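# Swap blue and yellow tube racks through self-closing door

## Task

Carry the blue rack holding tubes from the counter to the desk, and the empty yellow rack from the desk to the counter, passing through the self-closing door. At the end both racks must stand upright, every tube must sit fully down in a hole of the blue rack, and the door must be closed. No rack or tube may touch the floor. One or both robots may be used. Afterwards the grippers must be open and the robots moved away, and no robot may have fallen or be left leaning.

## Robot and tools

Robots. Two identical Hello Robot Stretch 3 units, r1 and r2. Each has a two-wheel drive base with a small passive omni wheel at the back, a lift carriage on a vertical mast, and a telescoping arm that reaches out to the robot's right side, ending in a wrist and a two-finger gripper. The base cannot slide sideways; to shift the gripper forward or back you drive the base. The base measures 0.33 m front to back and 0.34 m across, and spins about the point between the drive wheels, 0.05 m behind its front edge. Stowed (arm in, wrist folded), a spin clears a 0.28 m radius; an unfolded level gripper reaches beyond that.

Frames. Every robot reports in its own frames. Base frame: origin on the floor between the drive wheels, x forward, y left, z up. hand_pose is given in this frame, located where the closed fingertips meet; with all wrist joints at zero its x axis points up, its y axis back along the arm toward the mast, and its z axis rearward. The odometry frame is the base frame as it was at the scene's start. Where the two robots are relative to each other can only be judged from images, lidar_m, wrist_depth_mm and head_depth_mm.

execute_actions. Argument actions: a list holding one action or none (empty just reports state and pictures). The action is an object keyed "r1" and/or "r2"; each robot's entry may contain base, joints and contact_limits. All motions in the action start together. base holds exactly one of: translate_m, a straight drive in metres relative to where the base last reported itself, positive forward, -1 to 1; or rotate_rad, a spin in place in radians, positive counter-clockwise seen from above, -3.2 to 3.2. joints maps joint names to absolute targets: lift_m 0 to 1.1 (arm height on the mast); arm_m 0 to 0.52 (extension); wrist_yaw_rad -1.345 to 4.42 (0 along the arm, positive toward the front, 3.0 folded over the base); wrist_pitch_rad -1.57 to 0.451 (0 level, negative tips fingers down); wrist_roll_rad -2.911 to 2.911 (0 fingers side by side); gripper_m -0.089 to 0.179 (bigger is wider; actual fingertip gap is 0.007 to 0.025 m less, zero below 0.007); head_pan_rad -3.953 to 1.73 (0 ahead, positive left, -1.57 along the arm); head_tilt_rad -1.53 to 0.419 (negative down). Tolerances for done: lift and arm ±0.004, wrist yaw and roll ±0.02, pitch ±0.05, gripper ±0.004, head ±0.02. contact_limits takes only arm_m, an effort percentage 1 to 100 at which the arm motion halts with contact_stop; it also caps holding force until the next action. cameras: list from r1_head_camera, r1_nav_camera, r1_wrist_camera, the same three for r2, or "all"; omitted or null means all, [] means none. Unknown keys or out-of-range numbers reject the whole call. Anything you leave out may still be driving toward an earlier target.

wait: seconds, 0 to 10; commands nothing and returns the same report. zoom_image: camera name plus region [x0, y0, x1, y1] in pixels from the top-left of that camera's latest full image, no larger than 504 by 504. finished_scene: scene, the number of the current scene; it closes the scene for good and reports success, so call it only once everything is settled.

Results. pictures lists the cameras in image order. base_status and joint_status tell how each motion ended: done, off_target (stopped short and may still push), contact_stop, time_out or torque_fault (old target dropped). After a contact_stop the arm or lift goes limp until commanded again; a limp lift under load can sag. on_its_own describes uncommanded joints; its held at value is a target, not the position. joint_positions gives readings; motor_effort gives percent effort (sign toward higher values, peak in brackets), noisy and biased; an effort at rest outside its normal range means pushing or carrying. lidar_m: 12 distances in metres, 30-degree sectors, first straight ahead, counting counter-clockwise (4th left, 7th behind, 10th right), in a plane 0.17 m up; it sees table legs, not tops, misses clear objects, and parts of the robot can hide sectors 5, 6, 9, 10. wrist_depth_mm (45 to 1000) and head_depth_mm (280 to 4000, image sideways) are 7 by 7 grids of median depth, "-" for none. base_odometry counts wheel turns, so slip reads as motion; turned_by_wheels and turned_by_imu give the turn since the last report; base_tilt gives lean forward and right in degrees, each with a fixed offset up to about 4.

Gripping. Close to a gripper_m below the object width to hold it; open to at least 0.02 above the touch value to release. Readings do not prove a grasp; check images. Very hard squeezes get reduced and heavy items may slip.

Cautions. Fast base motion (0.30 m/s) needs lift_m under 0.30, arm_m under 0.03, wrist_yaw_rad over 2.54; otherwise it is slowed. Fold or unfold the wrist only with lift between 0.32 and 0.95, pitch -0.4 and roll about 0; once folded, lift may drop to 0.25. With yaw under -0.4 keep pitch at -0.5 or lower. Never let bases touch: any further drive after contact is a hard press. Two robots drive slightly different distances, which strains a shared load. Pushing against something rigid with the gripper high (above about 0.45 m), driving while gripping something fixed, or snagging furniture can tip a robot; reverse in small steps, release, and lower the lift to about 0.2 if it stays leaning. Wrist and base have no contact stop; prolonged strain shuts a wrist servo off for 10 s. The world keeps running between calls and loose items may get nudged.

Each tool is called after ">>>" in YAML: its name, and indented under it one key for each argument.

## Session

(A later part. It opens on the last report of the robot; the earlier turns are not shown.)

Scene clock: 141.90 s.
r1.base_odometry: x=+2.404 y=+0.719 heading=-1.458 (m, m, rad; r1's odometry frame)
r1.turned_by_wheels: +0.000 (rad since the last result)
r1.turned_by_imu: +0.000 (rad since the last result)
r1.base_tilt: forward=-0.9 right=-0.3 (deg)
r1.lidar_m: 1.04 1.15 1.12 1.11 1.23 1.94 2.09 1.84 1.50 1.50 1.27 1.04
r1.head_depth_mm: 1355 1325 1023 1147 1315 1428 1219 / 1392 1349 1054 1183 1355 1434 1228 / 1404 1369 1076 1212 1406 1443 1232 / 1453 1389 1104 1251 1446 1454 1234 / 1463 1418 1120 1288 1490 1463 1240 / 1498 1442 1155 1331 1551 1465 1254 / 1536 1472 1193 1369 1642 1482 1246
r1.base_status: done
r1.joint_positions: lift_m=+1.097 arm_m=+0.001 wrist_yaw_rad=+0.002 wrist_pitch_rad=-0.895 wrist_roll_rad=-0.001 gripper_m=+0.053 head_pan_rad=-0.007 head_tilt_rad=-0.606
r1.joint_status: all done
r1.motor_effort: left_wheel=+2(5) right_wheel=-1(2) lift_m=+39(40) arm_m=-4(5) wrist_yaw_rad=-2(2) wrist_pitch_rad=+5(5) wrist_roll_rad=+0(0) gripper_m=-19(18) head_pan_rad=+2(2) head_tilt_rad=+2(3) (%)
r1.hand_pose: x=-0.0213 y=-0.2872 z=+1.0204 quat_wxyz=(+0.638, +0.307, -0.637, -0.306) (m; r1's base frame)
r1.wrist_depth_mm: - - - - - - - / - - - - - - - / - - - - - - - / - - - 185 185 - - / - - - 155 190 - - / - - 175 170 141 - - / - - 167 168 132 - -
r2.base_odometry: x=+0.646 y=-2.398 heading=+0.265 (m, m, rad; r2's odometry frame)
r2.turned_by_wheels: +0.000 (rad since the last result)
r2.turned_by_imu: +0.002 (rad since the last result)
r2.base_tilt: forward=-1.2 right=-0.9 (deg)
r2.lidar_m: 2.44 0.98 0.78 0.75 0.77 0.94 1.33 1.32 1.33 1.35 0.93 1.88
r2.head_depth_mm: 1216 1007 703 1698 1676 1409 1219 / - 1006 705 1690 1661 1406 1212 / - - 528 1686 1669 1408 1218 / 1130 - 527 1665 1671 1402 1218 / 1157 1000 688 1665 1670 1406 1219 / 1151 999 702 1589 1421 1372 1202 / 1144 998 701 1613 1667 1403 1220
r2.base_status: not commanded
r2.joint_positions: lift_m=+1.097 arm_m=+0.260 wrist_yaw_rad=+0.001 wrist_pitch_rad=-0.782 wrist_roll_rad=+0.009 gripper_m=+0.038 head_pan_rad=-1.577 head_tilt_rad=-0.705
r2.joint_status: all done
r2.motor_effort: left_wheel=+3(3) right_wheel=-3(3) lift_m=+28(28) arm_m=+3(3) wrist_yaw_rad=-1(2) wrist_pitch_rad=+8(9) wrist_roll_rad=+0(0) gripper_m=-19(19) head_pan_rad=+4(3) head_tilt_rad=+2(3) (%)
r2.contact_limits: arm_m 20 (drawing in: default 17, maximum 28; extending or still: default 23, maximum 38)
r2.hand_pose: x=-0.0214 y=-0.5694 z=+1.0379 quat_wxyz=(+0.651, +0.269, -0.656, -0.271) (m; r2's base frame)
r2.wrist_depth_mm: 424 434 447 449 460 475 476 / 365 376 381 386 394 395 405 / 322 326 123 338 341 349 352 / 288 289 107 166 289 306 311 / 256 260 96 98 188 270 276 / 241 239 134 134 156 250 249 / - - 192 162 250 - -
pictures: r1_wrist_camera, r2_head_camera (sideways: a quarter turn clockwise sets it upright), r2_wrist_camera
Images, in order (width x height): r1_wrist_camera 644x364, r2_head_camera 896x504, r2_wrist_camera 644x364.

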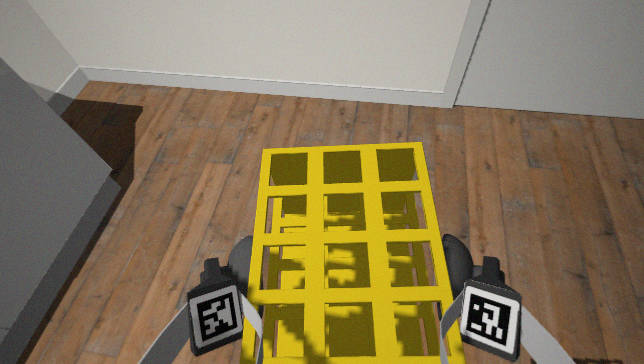

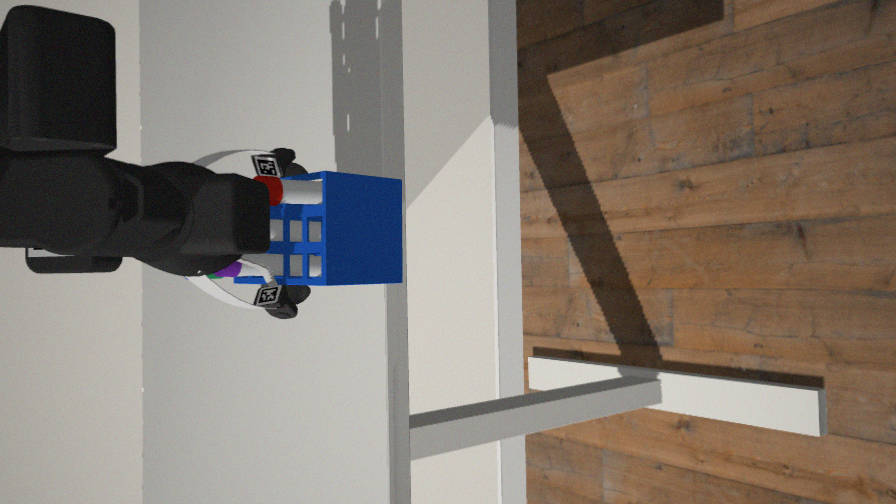

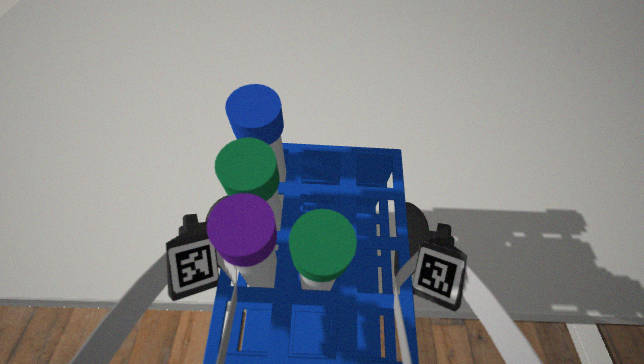

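>>> execute_actions:
  actions:
    - {"r2":{"joints":{"arm_m":0.47,"head_tilt_rad":-0.5},"contact_limits":{"arm_m":20}},"r1":{"base":{"translate_m":0.48}}}
  cameras: ["r2_head_camera","r2_wrist_camera","r1_nav_camera"]

Scene clock: 148.37 s.
r1.base_odometry: x=+2.458 y=+0.242 heading=-1.458 (m, m, rad; r1's odometry frame)
r1.turned_by_wheels: +0.000 (rad since the last result)
r1.turned_by_imu: +0.000 (rad since the last result)
r1.base_tilt: forward=-0.9 right=-0.3 (deg)
r1.lidar_m: 0.57 0.63 1.00 1.03 1.13 1.79 2.56 1.94 1.58 1.57 0.70 0.57
r1.head_depth_mm: 957 1055 866 644 690 803 965 / 977 1081 875 648 710 830 1009 / 997 1102 884 657 735 866 1053 / 1020 1117 895 684 759 898 1161 / 1035 1142 905 690 778 937 1190 / 1060 1159 909 726 815 981 1201 / 1080 1186 923 731 842 1023 1233
r1.base_status: done
r1.joint_positions: lift_m=+1.097 arm_m=+0.001 wrist_yaw_rad=+0.002 wrist_pitch_rad=-0.895 wrist_roll_rad=-0.001 gripper_m=+0.053 head_pan_rad=-0.007 head_tilt_rad=-0.606
r1.joint_status: not commanded
r1.motor_effort: left_wheel=+2(6) right_wheel=-3(1) lift_m=+40(39) arm_m=-5(5) wrist_yaw_rad=-2(2) wrist_pitch_rad=+5(5) wrist_roll_rad=+0(0) gripper_m=-18(18) head_pan_rad=+2(3) head_tilt_rad=+2(2) (%)
r1.hand_pose: x=-0.0214 y=-0.2872 z=+1.0204 quat_wxyz=(+0.638, +0.307, -0.637, -0.306) (m; r1's base frame)
r1.wrist_depth_mm: 556 756 - - - - - / 580 781 - - - - - / 595 808 - - - - - / 601 816 - 185 186 - - / 608 863 - 155 191 - - / 629 878 175 170 141 - - / 647 846 167 167 132 - -
r2.base_odometry: x=+0.646 y=-2.398 heading=+0.265 (m, m, rad; r2's odometry frame)
r2.turned_by_wheels: +0.000 (rad since the last result)
r2.turned_by_imu: +0.002 (rad since the last result)
r2.base_tilt: forward=-1.1 right=-0.9 (deg)
r2.lidar_m: 2.44 0.99 0.78 0.75 0.78 0.95 1.33 1.32 1.33 1.35 0.93 1.88
r2.head_depth_mm: - 1252 1171 752 1650 1635 1368 / 1123 1255 1172 753 1634 1639 1358 / 1122 1266 1169 731 1625 1647 1364 / 1129 1220 732 715 1627 1630 1354 / 1136 1227 1175 752 1616 1647 1358 / 1132 1223 1173 750 1168 1466 1298 / 1132 1217 1166 751 1095 1599 1354
r2.base_status: not commanded
r2.joint_positions: lift_m=+1.097 arm_m=+0.470 wrist_yaw_rad=+0.001 wrist_pitch_rad=-0.782 wrist_roll_rad=+0.009 gripper_m=+0.038 head_pan_rad=-1.577 head_tilt_rad=-0.507
r2.joint_status: all done
r2.motor_effort: left_wheel=+3(3) right_wheel=-3(4) lift_m=+28(27) arm_m=+3(2) wrist_yaw_rad=-1(1) wrist_pitch_rad=+8(8) wrist_roll_rad=+1(0) gripper_m=-19(19) head_pan_rad=+3(3) head_tilt_rad=+3(16) (%)
r2.contact_limits: arm_m 20 (drawing in: default 17, maximum 28; extending or still: default 23, maximum 38)
r2.hand_pose: x=-0.0214 y=-0.7795 z=+1.0379 quat_wxyz=(+0.651, +0.269, -0.656, -0.271) (m; r2's base frame)
r2.wrist_depth_mm: 428 430 442 446 460 473 483 / 363 371 378 385 389 399 410 / 321 326 123 336 341 347 348 / 284 287 107 166 285 301 310 / 257 259 97 98 188 271 274 / 233 237 134 133 155 247 248 / 215 216 192 163 215 225 227
pictures: r1_nav_camera (sideways: a quarter turn counterclockwise sets it upright), r2_head_camera (sideways: a quarter turn clockwise sets it upright), r2_wrist_camera
Images, in order (width x height): r1_nav_camera 672x504, r2_head_camera 896x504, r2_wrist_camera 644x364.

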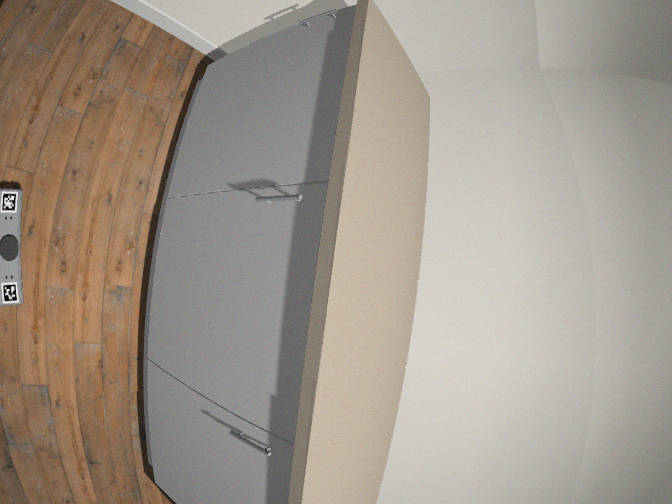

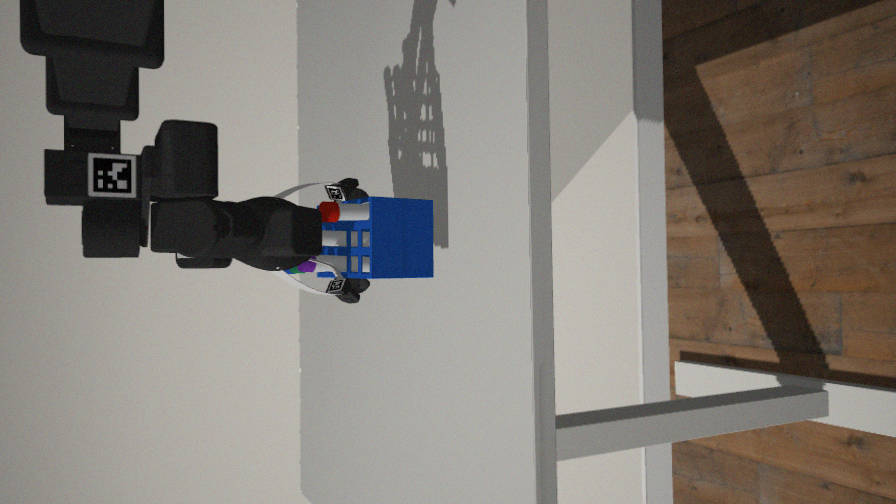

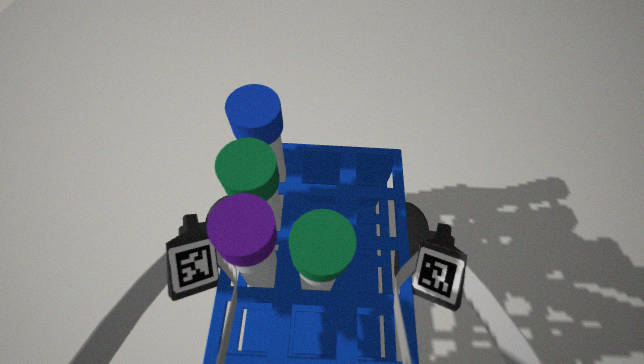

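>>> execute_actions:
  actions:
    - {"r2":{"joints":{"wrist_pitch_rad":-0.9}},"r1":{"base":{"rotate_rad":1.378},"joints":{"arm_m":0.15,"head_pan_rad":-1.57,"head_tilt_rad":-0.55}}}
  cameras: ["r2_head_camera","r1_head_camera","r1_wrist_camera"]

Scene clock: 152.30 s.
r1.base_odometry: x=+2.458 y=+0.242 heading=-0.080 (m, m, rad; r1's odometry frame)
r1.turned_by_wheels: +1.378 (rad since the last result)
r1.turned_by_imu: +1.397 (rad since the last result)
r1.base_tilt: forward=-0.9 right=-0.3 (deg)
r1.lidar_m: 1.03 1.07 1.43 2.56 2.30 1.65 1.58 0.82 0.59 0.57 0.59 0.80
r1.head_depth_mm: - - 922 695 693 799 946 / - - - 422 445 807 953 / 1003 - - 425 439 810 968 / 994 1090 1005 687 706 821 971 / 1000 1095 1022 718 710 828 984 / 1003 1097 1032 725 715 829 991 / 1006 1101 1045 731 720 840 1001
r1.base_status: done
r1.joint_positions: lift_m=+1.097 arm_m=+0.150 wrist_yaw_rad=+0.000 wrist_pitch_rad=-0.895 wrist_roll_rad=-0.001 gripper_m=+0.053 head_pan_rad=-1.563 head_tilt_rad=-0.557
r1.joint_status: all done
r1.motor_effort: left_wheel=-1(5) right_wheel=+1(6) lift_m=+39(40) arm_m=+5(7) wrist_yaw_rad=-1(2) wrist_pitch_rad=+5(5) wrist_roll_rad=+0(0) gripper_m=-18(19) head_pan_rad=-3(29) head_tilt_rad=+3(9) (%)
r1.hand_pose: x=-0.0215 y=-0.4361 z=+1.0204 quat_wxyz=(+0.638, +0.306, -0.637, -0.306) (m; r1's base frame)
r1.wrist_depth_mm: 530 512 499 485 471 451 446 / 461 446 436 419 408 400 388 / 399 389 382 375 364 356 348 / 357 350 341 185 186 329 322 / 443 447 422 155 190 453 432 / 642 642 174 170 141 601 652 / - - 166 167 132 - -
r2.base_odometry: x=+0.646 y=-2.398 heading=+0.265 (m, m, rad; r2's odometry frame)
r2.turned_by_wheels: +0.000 (rad since the last result)
r2.turned_by_imu: +0.001 (rad since the last result)
r2.base_tilt: forward=-1.2 right=-0.7 (deg)
r2.lidar_m: 2.45 0.98 0.78 0.75 0.78 0.95 1.33 1.32 1.33 1.35 0.93 1.88
r2.head_depth_mm: - 1261 1166 752 1652 1639 1367 / 1120 1253 1172 754 1637 1632 1359 / 1118 1268 1164 717 1631 1640 1354 / 1130 1219 725 686 1634 1640 1360 / 1140 1232 1173 752 1617 1641 1357 / 1135 1224 1161 751 1168 1470 1293 / 1129 1224 1165 751 1101 1585 1363
r2.base_status: not commanded
r2.joint_positions: lift_m=+1.097 arm_m=+0.470 wrist_yaw_rad=+0.001 wrist_pitch_rad=-0.911 wrist_roll_rad=+0.009 gripper_m=+0.038 head_pan_rad=-1.577 head_tilt_rad=-0.507
r2.joint_status: all done
r2.motor_effort: left_wheel=+3(3) right_wheel=-3(3) lift_m=+28(28) arm_m=+3(3) wrist_yaw_rad=-1(1) wrist_pitch_rad=+4(8) wrist_roll_rad=+1(0) gripper_m=-19(19) head_pan_rad=+3(4) head_tilt_rad=+2(2) (%)
r2.hand_pose: x=-0.0215 y=-0.7526 z=+1.0183 quat_wxyz=(+0.632, +0.310, -0.637, -0.313) (m; r2's base frame)
r2.wrist_depth_mm: 330 338 343 347 358 362 367 / 303 304 309 310 318 321 330 / 275 276 126 283 287 290 291 / 252 253 108 168 253 265 267 / 232 233 97 98 187 245 247 / 217 218 134 134 155 227 228 / 202 204 191 161 202 209 214
pictures: r1_head_camera (sideways: a quarter turn clockwise sets it upright), r1_wrist_camera, r2_head_camera (sideways: a quarter turn clockwise sets it upright)
Images, in order (width x height): r1_head_camera 896x504, r1_wrist_camera 644x364, r2_head_camera 896x504.

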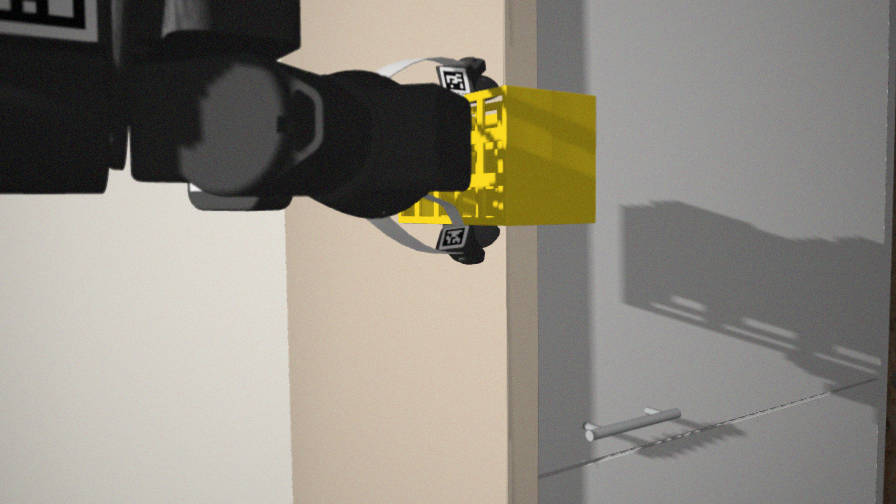

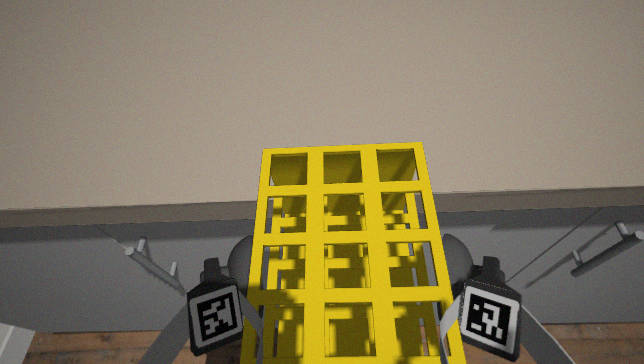

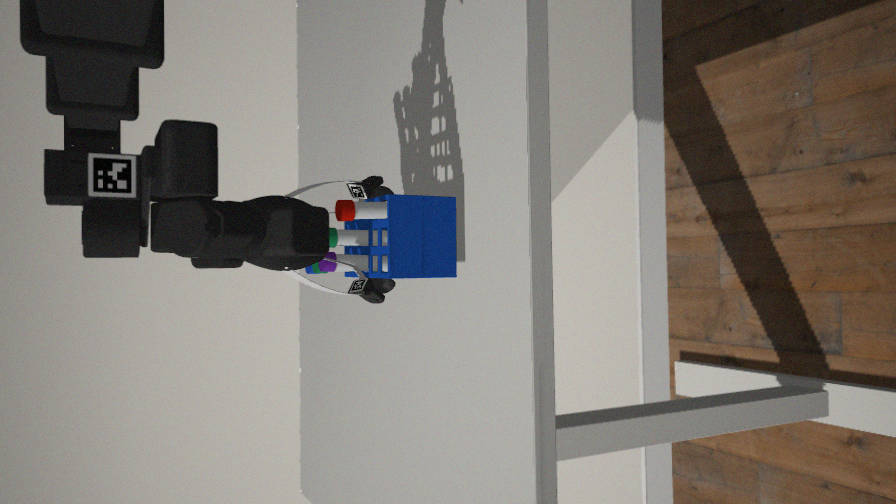

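>>> execute_actions:
  actions:
    - {"r2":{"joints":{"lift_m":1.088}},"r1":{"joints":{"arm_m":0.46,"lift_m":1.065,"head_tilt_rad":-0.5},"contact_limits":{"arm_m":20}}}
  cameras: ["r2_head_camera","r1_head_camera"]

Scene clock: 156.33 s.
r1.base_odometry: x=+2.458 y=+0.242 heading=-0.080 (m, m, rad; r1's odometry frame)
r1.turned_by_wheels: +0.000 (rad since the last result)
r1.turned_by_imu: +0.001 (rad since the last result)
r1.base_tilt: forward=-1.0 right=-0.4 (deg)
r1.lidar_m: 1.03 1.07 1.44 2.56 2.29 1.65 1.58 0.82 0.60 0.57 0.59 0.79
r1.head_depth_mm: 957 1081 1113 759 662 749 872 / 959 1100 1121 735 669 757 872 / 978 1064 808 708 672 764 880 / 991 1085 1137 778 677 767 893 / 995 1089 1140 784 680 775 900 / 998 1088 1149 791 684 779 905 / 1004 1093 1155 797 690 787 917
r1.base_status: not commanded
r1.joint_positions: lift_m=+1.065 arm_m=+0.460 wrist_yaw_rad=+0.000 wrist_pitch_rad=-0.895 wrist_roll_rad=-0.001 gripper_m=+0.053 head_pan_rad=-1.563 head_tilt_rad=-0.507
r1.joint_status: all done
r1.motor_effort: left_wheel=-1(1) right_wheel=+2(2) lift_m=+27(33) arm_m=+5(7) wrist_yaw_rad=+0(1) wrist_pitch_rad=+5(5) wrist_roll_rad=+0(0) gripper_m=-18(19) head_pan_rad=-3(2) head_tilt_rad=+3(10) (%)
r1.contact_limits: arm_m 20 (drawing in: default 27, maximum 44; extending or still: default 37, maximum 60)
r1.hand_pose: x=-0.0216 y=-0.7461 z=+0.9890 quat_wxyz=(+0.638, +0.306, -0.637, -0.306) (m; r1's base frame)
r1.wrist_depth_mm: 467 454 440 425 414 398 386 / 402 388 381 371 361 352 345 / 350 343 336 329 320 314 304 / 315 309 298 184 185 283 277 / 284 278 273 155 190 257 253 / 259 255 175 170 141 239 233 / 238 235 167 167 132 - 216
r2.base_odometry: x=+0.646 y=-2.398 heading=+0.265 (m, m, rad; r2's odometry frame)
r2.turned_by_wheels: +0.000 (rad since the last result)
r2.turned_by_imu: +0.001 (rad since the last result)
r2.base_tilt: forward=-1.2 right=-0.8 (deg)
r2.lidar_m: 2.45 0.98 0.78 0.75 0.77 0.94 1.33 1.32 1.33 1.35 0.93 1.88
r2.head_depth_mm: 1128 1264 1169 753 1643 1646 1355 / 1125 1236 1166 754 1643 1640 1359 / 1122 - 1171 715 1634 1643 1362 / 1129 1210 745 692 1631 1633 1363 / 1136 1231 1168 752 1626 1632 1356 / 1136 1224 1166 752 1160 1470 1302 / 1130 1213 1168 751 1100 1591 1354
r2.base_status: not commanded
r2.joint_positions: lift_m=+1.088 arm_m=+0.470 wrist_yaw_rad=+0.001 wrist_pitch_rad=-0.912 wrist_roll_rad=+0.009 gripper_m=+0.038 head_pan_rad=-1.577 head_tilt_rad=-0.507
r2.joint_status: all done
r2.motor_effort: left_wheel=+3(3) right_wheel=-3(3) lift_m=+21(24) arm_m=+3(3) wrist_yaw_rad=-1(1) wrist_pitch_rad=+5(4) wrist_roll_rad=+0(0) gripper_m=-19(19) head_pan_rad=+3(4) head_tilt_rad=+3(3) (%)
r2.hand_pose: x=-0.0215 y=-0.7525 z=+1.0095 quat_wxyz=(+0.632, +0.310, -0.637, -0.313) (m; r2's base frame)
r2.wrist_depth_mm: 320 326 329 339 339 344 353 / 288 294 294 301 307 312 312 / 268 264 126 270 276 280 283 / 241 244 108 168 246 254 261 / 224 225 97 98 188 236 237 / 206 208 134 134 155 219 219 / 192 194 191 162 196 202 205
pictures: r1_head_camera (sideways: a quarter turn clockwise sets it upright), r2_head_camera (sideways: a quarter turn clockwise sets it upright)
Images, in order (width x height): r1_head_camera 896x504, r2_head_camera 896x504.

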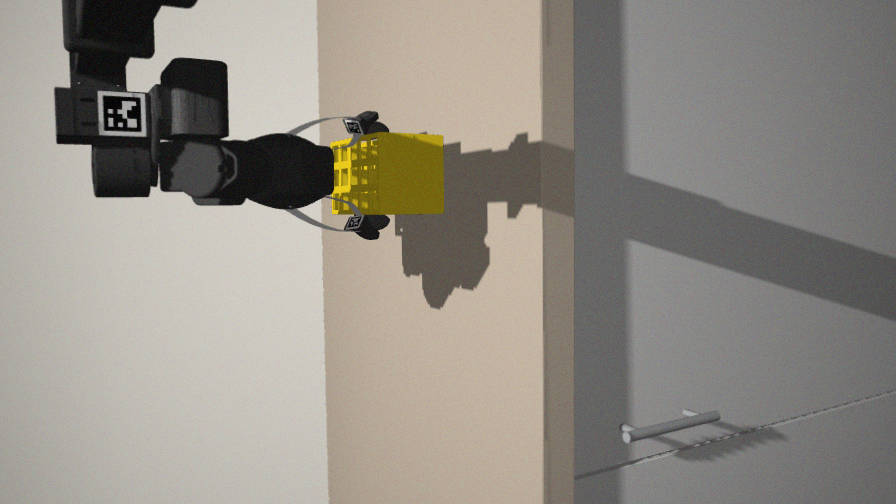

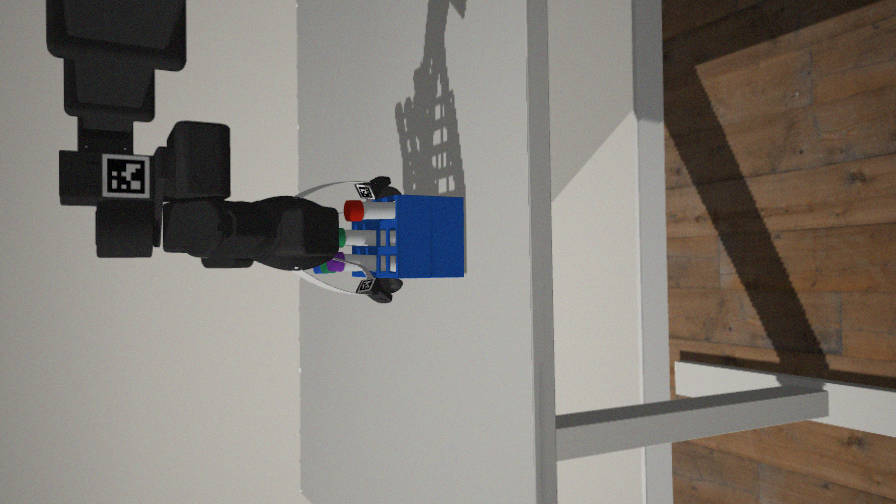

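>>> execute_actions:
  actions:
    - {"r2":{"joints":{"lift_m":1.083}},"r1":{"joints":{"lift_m":1.042}}}
  cameras: ["r2_head_camera","r1_head_camera"]

Scene clock: 157.63 s.
r1.base_odometry: x=+2.458 y=+0.242 heading=-0.080 (m, m, rad; r1's odometry frame)
r1.turned_by_wheels: +0.000 (rad since the last result)
r1.turned_by_imu: +0.000 (rad since the last result)
r1.base_tilt: forward=-0.9 right=-0.3 (deg)
r1.lidar_m: 1.03 1.06 1.43 2.55 2.30 1.65 1.58 0.82 0.59 0.57 0.59 0.80
r1.head_depth_mm: 975 1094 1109 757 663 749 870 / 975 - 1124 730 669 757 877 / 990 1080 819 714 672 762 883 / 993 1081 1142 776 678 769 891 / 996 1087 1140 784 682 773 900 / 1002 1083 1153 793 685 780 908 / 1004 1098 1149 797 689 786 916
r1.base_status: not commanded
r1.joint_positions: lift_m=+1.042 arm_m=+0.460 wrist_yaw_rad=+0.000 wrist_pitch_rad=-0.895 wrist_roll_rad=-0.001 gripper_m=+0.053 head_pan_rad=-1.563 head_tilt_rad=-0.507
r1.joint_status: all done
r1.motor_effort: left_wheel=-1(1) right_wheel=+2(1) lift_m=+26(23) arm_m=+4(5) wrist_yaw_rad=-1(1) wrist_pitch_rad=+5(5) wrist_roll_rad=+0(0) gripper_m=-19(19) head_pan_rad=-2(2) head_tilt_rad=+3(3) (%)
r1.hand_pose: x=-0.0216 y=-0.7461 z=+0.9660 quat_wxyz=(+0.638, +0.306, -0.637, -0.306) (m; r1's base frame)
r1.wrist_depth_mm: 423 409 399 383 372 363 351 / 364 356 344 334 326 317 310 / 321 312 305 296 290 284 277 / 287 279 272 185 185 255 251 / 256 252 247 155 190 232 229 / 233 230 175 170 141 217 211 / 214 213 167 167 131 - 196
r2.base_odometry: x=+0.646 y=-2.398 heading=+0.265 (m, m, rad; r2's odometry frame)
r2.turned_by_wheels: +0.000 (rad since the last result)
r2.turned_by_imu: +0.000 (rad since the last result)
r2.base_tilt: forward=-1.2 right=-0.9 (deg)
r2.lidar_m: 2.45 0.98 0.78 0.75 0.77 0.94 1.33 1.32 1.33 1.35 0.93 1.88
r2.head_depth_mm: 1123 1274 1175 754 1648 1642 1364 / 1131 1257 1172 754 1637 1643 1361 / 1129 - 1167 716 1635 1642 1362 / 1138 1223 791 695 1633 1649 1356 / 1134 1231 1175 752 1633 1649 1359 / 1134 1228 1169 752 1161 1454 1296 / 1131 1220 1163 751 1099 1587 1360
r2.base_status: not commanded
r2.joint_positions: lift_m=+1.083 arm_m=+0.470 wrist_yaw_rad=+0.001 wrist_pitch_rad=-0.911 wrist_roll_rad=+0.009 gripper_m=+0.038 head_pan_rad=-1.577 head_tilt_rad=-0.507
r2.joint_status: all done
r2.motor_effort: left_wheel=+3(3) right_wheel=-3(3) lift_m=+20(21) arm_m=+3(3) wrist_yaw_rad=+0(1) wrist_pitch_rad=+4(4) wrist_roll_rad=+0(0) gripper_m=-19(19) head_pan_rad=+3(3) head_tilt_rad=+3(2) (%)
r2.hand_pose: x=-0.0215 y=-0.7526 z=+1.0047 quat_wxyz=(+0.632, +0.310, -0.637, -0.313) (m; r2's base frame)
r2.wrist_depth_mm: 316 319 324 330 334 340 343 / 286 291 291 297 301 301 305 / 258 261 131 266 272 275 278 / 237 239 109 165 240 250 253 / 219 221 97 98 188 232 233 / 204 206 134 134 172 214 216 / 190 191 188 161 192 200 198
pictures: r1_head_camera (sideways: a quarter turn clockwise sets it upright), r2_head_camera (sideways: a quarter turn clockwise sets it upright)
Images, in order (width x height): r1_head_camera 896x504, r2_head_camera 896x504.

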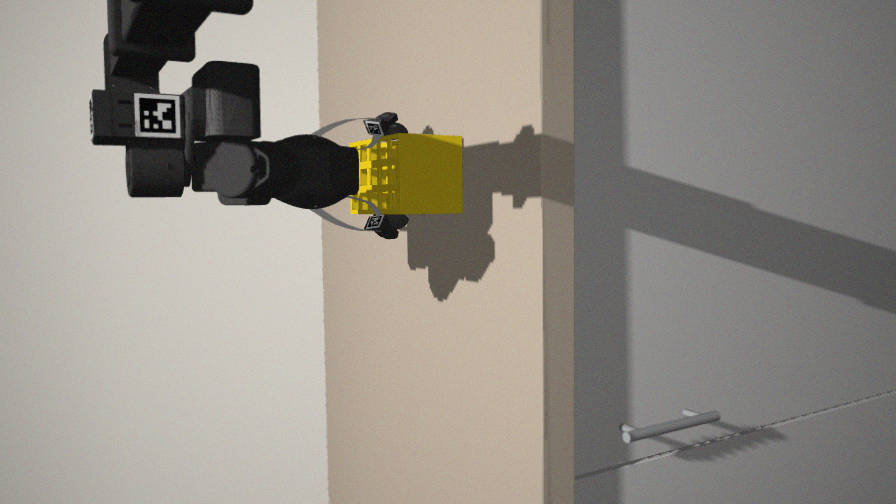

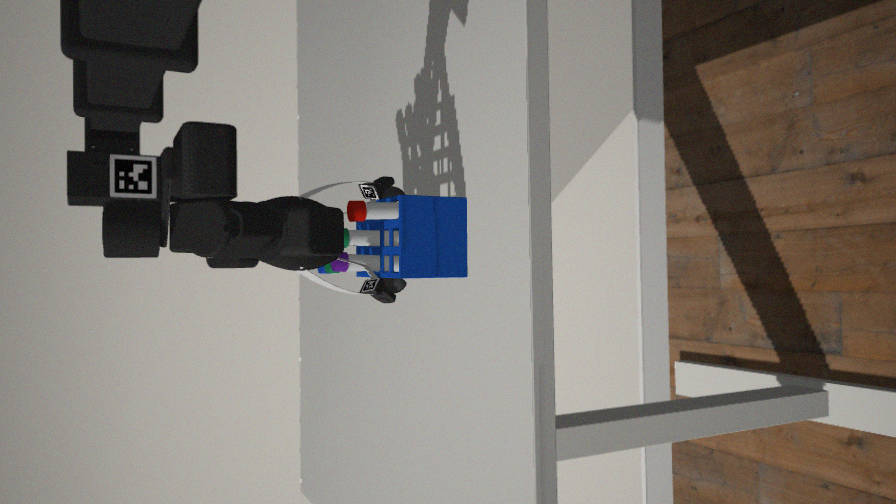

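>>> execute_actions:
  actions:
    - {"r2":{"joints":{"lift_m":1.080}},"r1":{"joints":{"lift_m":1.036}}}
  cameras: ["r2_head_camera","r1_head_camera","r2_wrist_camera"]

Scene clock: 158.80 s.
r1.base_odometry: x=+2.458 y=+0.242 heading=-0.080 (m, m, rad; r1's odometry frame)
r1.turned_by_wheels: +0.000 (rad since the last result)
r1.turned_by_imu: +0.000 (rad since the last result)
r1.base_tilt: forward=-1.0 right=-0.3 (deg)
r1.lidar_m: 1.03 1.06 1.43 2.56 2.30 1.65 1.58 0.82 0.60 0.57 0.59 0.80
r1.head_depth_mm: 972 1094 1112 759 662 752 870 / 972 - 1061 733 667 757 878 / 986 1083 813 717 672 764 885 / 995 1082 1135 775 678 766 891 / 998 1087 1142 784 679 774 899 / 998 1092 1148 791 687 781 908 / 1010 1098 1151 800 689 786 919
r1.base_status: not commanded
r1.joint_positions: lift_m=+1.036 arm_m=+0.460 wrist_yaw_rad=+0.000 wrist_pitch_rad=-0.888 wrist_roll_rad=-0.001 gripper_m=+0.053 head_pan_rad=-1.563 head_tilt_rad=-0.507
r1.joint_status: all done
r1.motor_effort: left_wheel=-1(1) right_wheel=+0(2) lift_m=+22(22) arm_m=+5(5) wrist_yaw_rad=+0(1) wrist_pitch_rad=+3(5) wrist_roll_rad=+0(0) gripper_m=-17(19) head_pan_rad=-2(2) head_tilt_rad=+3(3) (%)
r1.hand_pose: x=-0.0216 y=-0.7474 z=+0.9610 quat_wxyz=(+0.639, +0.304, -0.638, -0.304) (m; r1's base frame)
r1.wrist_depth_mm: 419 405 394 377 372 358 348 / 359 348 339 331 320 312 305 / 315 309 299 292 286 281 272 / 280 275 266 185 200 252 247 / 253 248 244 156 193 229 224 / 229 225 175 182 141 213 207 / 210 208 169 167 132 - 191
r2.base_odometry: x=+0.646 y=-2.398 heading=+0.265 (m, m, rad; r2's odometry frame)
r2.turned_by_wheels: +0.000 (rad since the last result)
r2.turned_by_imu: +0.000 (rad since the last result)
r2.base_tilt: forward=-1.1 right=-0.8 (deg)
r2.lidar_m: 2.45 0.99 0.78 0.75 0.77 0.94 1.33 1.32 1.33 1.35 0.93 1.88
r2.head_depth_mm: 1132 1269 1168 754 1648 1634 1359 / 1136 1257 1172 755 1640 1653 1359 / 1135 - 1168 718 1639 1645 1363 / 1145 1216 790 697 1631 1636 1359 / 1133 1231 1176 754 1627 1655 1362 / 1132 1227 1168 752 1161 1464 1302 / 1135 1222 1166 753 1099 1594 1357
r2.base_status: not commanded
r2.joint_positions: lift_m=+1.080 arm_m=+0.470 wrist_yaw_rad=+0.001 wrist_pitch_rad=-0.897 wrist_roll_rad=+0.009 gripper_m=+0.038 head_pan_rad=-1.577 head_tilt_rad=-0.507
r2.joint_status: all done
r2.motor_effort: left_wheel=+3(3) right_wheel=-3(3) lift_m=+16(18) arm_m=+3(3) wrist_yaw_rad=-1(1) wrist_pitch_rad=-1(4) wrist_roll_rad=+1(0) gripper_m=-19(19) head_pan_rad=+4(3) head_tilt_rad=+4(3) (%)
r2.hand_pose: x=-0.0215 y=-0.7557 z=+1.0038 quat_wxyz=(+0.635, +0.306, -0.640, -0.308) (m; r2's base frame)
r2.wrist_depth_mm: 319 326 331 335 339 349 353 / 288 292 296 300 306 310 315 / 259 261 122 269 275 275 279 / 237 242 108 162 242 252 256 / 221 222 97 98 188 231 234 / 204 205 133 134 155 213 216 / 189 190 189 162 191 200 200
pictures: r1_head_camera (sideways: a quarter turn clockwise sets it upright), r2_head_camera (sideways: a quarter turn clockwise sets it upright), r2_wrist_camera
Images, in order (width x height): r1_head_camera 896x504, r2_head_camera 896x504, r2_wrist_camera 644x364.

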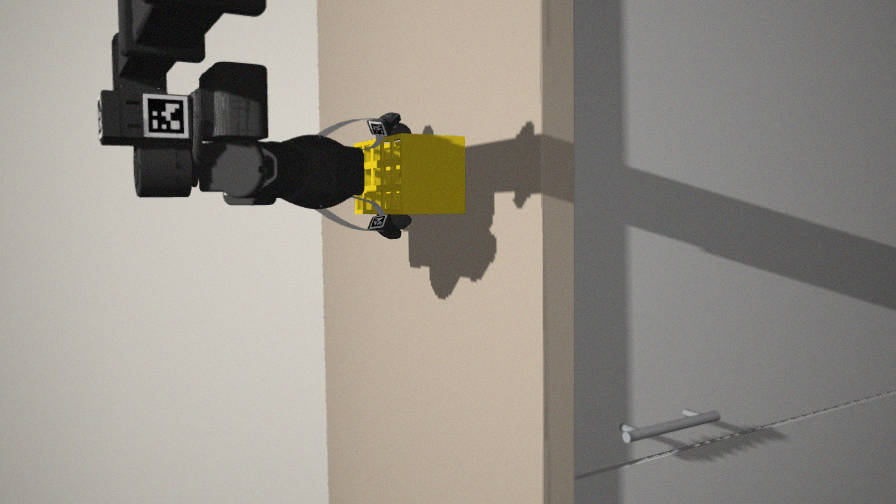

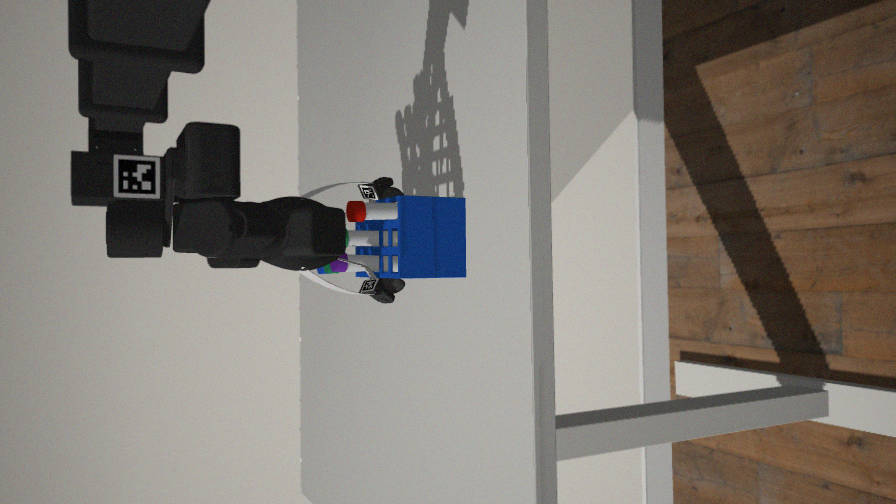

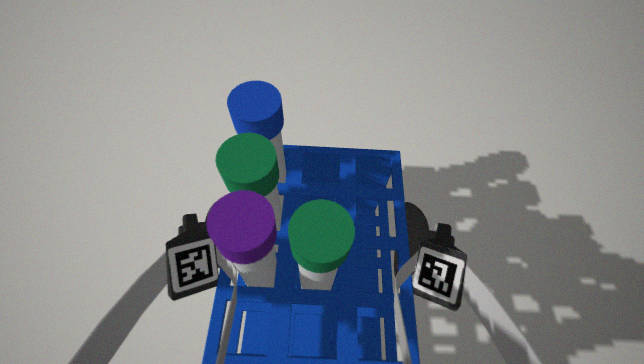

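Both resting. Release.

>>> execute_actions:
  actions:
    - {"r2":{"joints":{"gripper_m":0.175}},"r1":{"joints":{"gripper_m":0.16}}}
  cameras: ["r2_head_camera","r1_head_camera","r2_wrist_camera","r1_wrist_camera"]

Scene clock: 161.17 s.
r1.base_odometry: x=+2.458 y=+0.242 heading=-0.080 (m, m, rad; r1's odometry frame)
r1.turned_by_wheels: +0.000 (rad since the last result)
r1.turned_by_imu: +0.000 (rad since the last result)
r1.base_tilt: forward=-1.0 right=-0.3 (deg)
r1.lidar_m: 1.03 1.07 1.43 2.56 2.28 1.64 1.57 0.82 0.59 0.57 0.59 0.80
r1.head_depth_mm: 977 1096 1107 757 663 753 868 / 970 - 1118 733 668 758 875 / 990 1080 788 715 671 762 885 / 994 1080 1140 776 675 766 888 / 995 1087 1141 783 681 774 898 / 999 1094 1151 794 684 778 908 / 1005 1093 1153 802 688 787 913
r1.base_status: not commanded
r1.joint_positions: lift_m=+1.036 arm_m=+0.460 wrist_yaw_rad=+0.000 wrist_pitch_rad=-0.889 wrist_roll_rad=-0.001 gripper_m=+0.160 head_pan_rad=-1.563 head_tilt_rad=-0.507
r1.joint_status: all done
r1.motor_effort: left_wheel=-1(1) right_wheel=+1(1) lift_m=+25(25) arm_m=+5(5) wrist_yaw_rad=-1(1) wrist_pitch_rad=+3(3) wrist_roll_rad=+0(0) gripper_m=+1(98) head_pan_rad=-2(3) head_tilt_rad=+3(3) (%)
r1.hand_pose: x=-0.0216 y=-0.7472 z=+0.9608 quat_wxyz=(+0.639, +0.305, -0.638, -0.304) (m; r1's base frame)
r1.wrist_depth_mm: 415 404 390 382 368 356 345 / 358 348 340 331 320 312 304 / 315 306 298 291 285 278 272 / 279 274 264 184 202 250 245 / 249 247 237 184 193 230 224 / 229 230 217 182 173 210 206 / 211 - 200 167 130 193 -
r2.base_odometry: x=+0.646 y=-2.398 heading=+0.265 (m, m, rad; r2's odometry frame)
r2.turned_by_wheels: +0.000 (rad since the last result)
r2.turned_by_imu: +0.001 (rad since the last result)
r2.base_tilt: forward=-1.2 right=-0.9 (deg)
r2.lidar_m: 2.45 0.98 0.78 0.75 0.77 0.94 1.33 1.32 1.33 1.35 0.93 1.88
r2.head_depth_mm: 1134 1269 1172 753 1638 1650 1367 / 1132 1256 1174 755 1641 1640 1358 / 1129 - 1169 716 1626 1629 1362 / 1137 1220 791 698 1627 1633 1364 / 1134 1226 1272 752 1630 1631 1366 / 1132 1226 1172 754 1164 1474 1305 / 1132 1223 1167 752 1102 1598 1360
r2.base_status: not commanded
r2.joint_positions: lift_m=+1.080 arm_m=+0.470 wrist_yaw_rad=+0.001 wrist_pitch_rad=-0.906 wrist_roll_rad=+0.009 gripper_m=+0.175 head_pan_rad=-1.577 head_tilt_rad=-0.507
r2.joint_status: all done
r2.motor_effort: left_wheel=+2(3) right_wheel=-3(3) lift_m=+20(20) arm_m=+3(2) wrist_yaw_rad=-1(1) wrist_pitch_rad=+2(2) wrist_roll_rad=+0(0) gripper_m=+1(83) head_pan_rad=+4(3) head_tilt_rad=+3(4) (%)
r2.hand_pose: x=-0.0215 y=-0.7538 z=+1.0024 quat_wxyz=(+0.633, +0.308, -0.638, -0.311) (m; r2's base frame)
r2.wrist_depth_mm: 314 317 322 328 335 335 341 / 281 286 287 293 296 301 305 / 256 257 119 264 270 269 279 / 236 236 108 157 237 247 250 / 218 220 95 95 219 231 229 / - 200 139 132 205 208 213 / 187 189 158 159 191 196 197
pictures: r1_head_camera (sideways: a quarter turn clockwise sets it upright), r1_wrist_camera, r2_head_camera (sideways: a quarter turn clockwise sets it upright), r2_wrist_camera
Images, in order (width x height): r1_head_camera 896x504, r1_wrist_camera 644x364, r2_head_camera 896x504, r2_wrist_camera 644x364.

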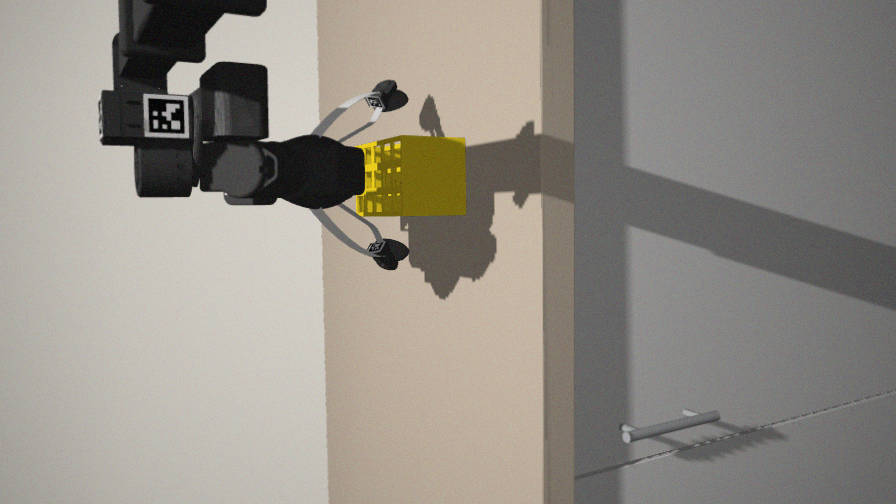

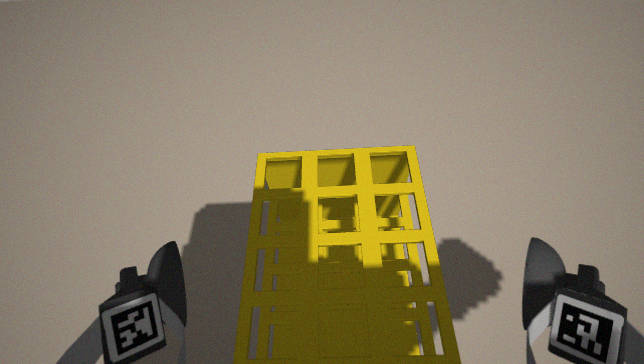

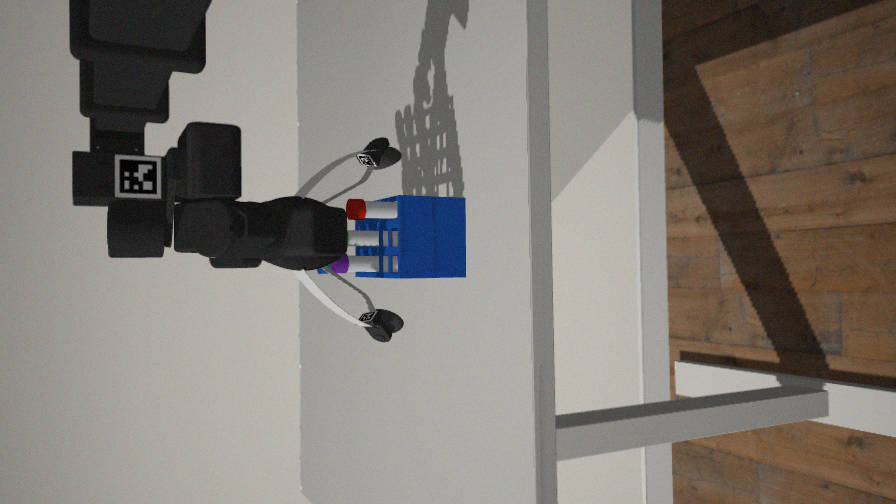

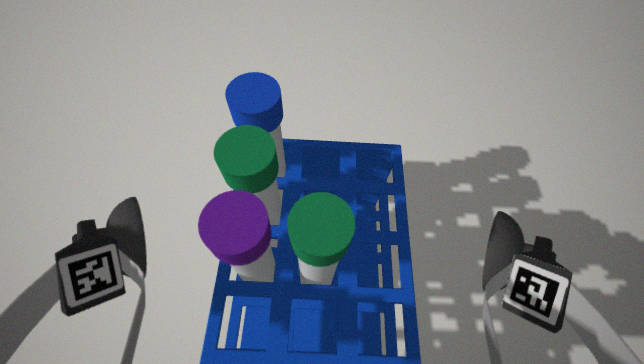

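>>> execute_actions:
  actions:
    - {"r2":{"joints":{"lift_m":1.097}},"r1":{"joints":{"lift_m":1.06}}}
  cameras: ["r2_head_camera"]

>>> zoom_image:
  camera: "r2_head_camera"
  region: [250, 110, 510, 370]

Scene clock: 162.57 s.
r1.base_odometry: x=+2.458 y=+0.242 heading=-0.080 (m, m, rad; r1's odometry frame)
r1.turned_by_wheels: +0.000 (rad since the last result)
r1.turned_by_imu: +0.000 (rad since the last result)
r1.base_tilt: forward=-0.9 right=-0.4 (deg)
r1.lidar_m: 1.03 1.07 1.43 2.56 2.29 1.65 1.58 0.82 0.59 0.57 0.59 0.80
r1.head_depth_mm: 966 1078 1115 759 664 751 869 / 965 - 1127 762 668 757 872 / 977 1076 806 715 671 762 883 / 991 1080 1139 777 675 767 888 / 995 1084 1146 785 682 774 896 / 996 1088 1152 791 686 781 911 / 1004 1094 1151 801 691 786 917
r1.base_status: not commanded
r1.joint_positions: lift_m=+1.060 arm_m=+0.460 wrist_yaw_rad=+0.000 wrist_pitch_rad=-0.889 wrist_roll_rad=-0.001 gripper_m=+0.160 head_pan_rad=-1.563 head_tilt_rad=-0.507
r1.joint_status: all done
r1.motor_effort: left_wheel=-1(1) right_wheel=+1(1) lift_m=+38(39) arm_m=+4(5) wrist_yaw_rad=+0(0) wrist_pitch_rad=+3(3) wrist_roll_rad=+0(0) gripper_m=+0(1) head_pan_rad=-3(2) head_tilt_rad=+3(3) (%)
r1.hand_pose: x=-0.0216 y=-0.7472 z=+0.9842 quat_wxyz=(+0.639, +0.305, -0.638, -0.304) (m; r1's base frame)
r1.wrist_depth_mm: 462 450 433 418 406 392 382 / 397 390 376 365 355 347 334 / 348 340 331 324 314 309 301 / 311 304 296 222 282 278 272 / 279 275 266 186 247 254 248 / 255 255 245 171 228 233 229 / 233 - 222 189 210 214 -
r2.base_odometry: x=+0.646 y=-2.398 heading=+0.265 (m, m, rad; r2's odometry frame)
r2.turned_by_wheels: +0.000 (rad since the last result)
r2.turned_by_imu: +0.000 (rad since the last result)
r2.base_tilt: forward=-1.2 right=-0.8 (deg)
r2.lidar_m: 2.45 0.98 0.78 0.75 0.77 0.95 1.33 1.32 1.33 1.35 0.93 1.88
r2.head_depth_mm: - 1260 1172 753 1653 1642 1358 / 1127 1255 1171 753 1637 1638 1368 / 1116 1270 1169 719 1643 1644 1369 / 1130 1223 790 698 1620 1639 1357 / 1138 1224 1170 752 1623 1634 1350 / 1133 1220 1172 754 1166 1467 1304 / 1130 1224 1169 751 1101 1589 1363
r2.base_status: not commanded
r2.joint_positions: lift_m=+1.097 arm_m=+0.470 wrist_yaw_rad=+0.001 wrist_pitch_rad=-0.906 wrist_roll_rad=+0.009 gripper_m=+0.175 head_pan_rad=-1.577 head_tilt_rad=-0.507
r2.joint_status: all done
r2.motor_effort: left_wheel=+3(2) right_wheel=-3(3) lift_m=+27(28) arm_m=+3(3) wrist_yaw_rad=-1(1) wrist_pitch_rad=+2(2) wrist_roll_rad=+0(1) gripper_m=+0(1) head_pan_rad=+4(3) head_tilt_rad=+4(3) (%)
r2.hand_pose: x=-0.0215 y=-0.7537 z=+1.0190 quat_wxyz=(+0.633, +0.309, -0.638, -0.311) (m; r2's base frame)
r2.wrist_depth_mm: 338 341 345 348 358 361 366 / 300 304 313 315 319 325 329 / 275 279 273 283 289 294 295 / 254 257 248 180 258 267 271 / 234 237 112 115 242 247 249 / - 217 177 148 221 224 230 / 202 205 201 142 207 209 212
pictures: r2_head_camera (sideways: a quarter turn clockwise sets it upright)
Images, in order (width x height): r2_head_camera 896x504.

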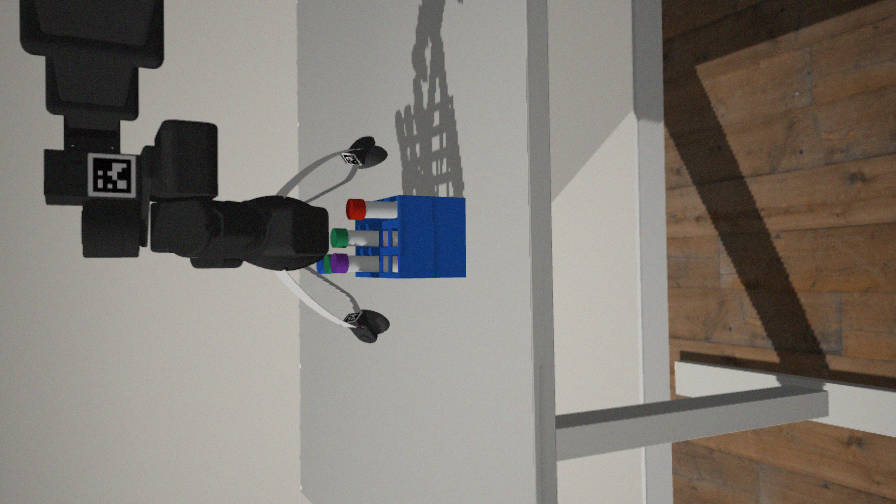

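Region (250, 110, 510, 370) of r2_head_camera's 896x504 image, scaled by 1.938, with more detail than that image has.

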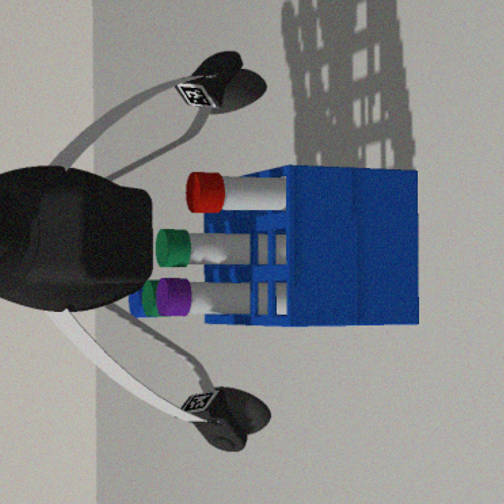

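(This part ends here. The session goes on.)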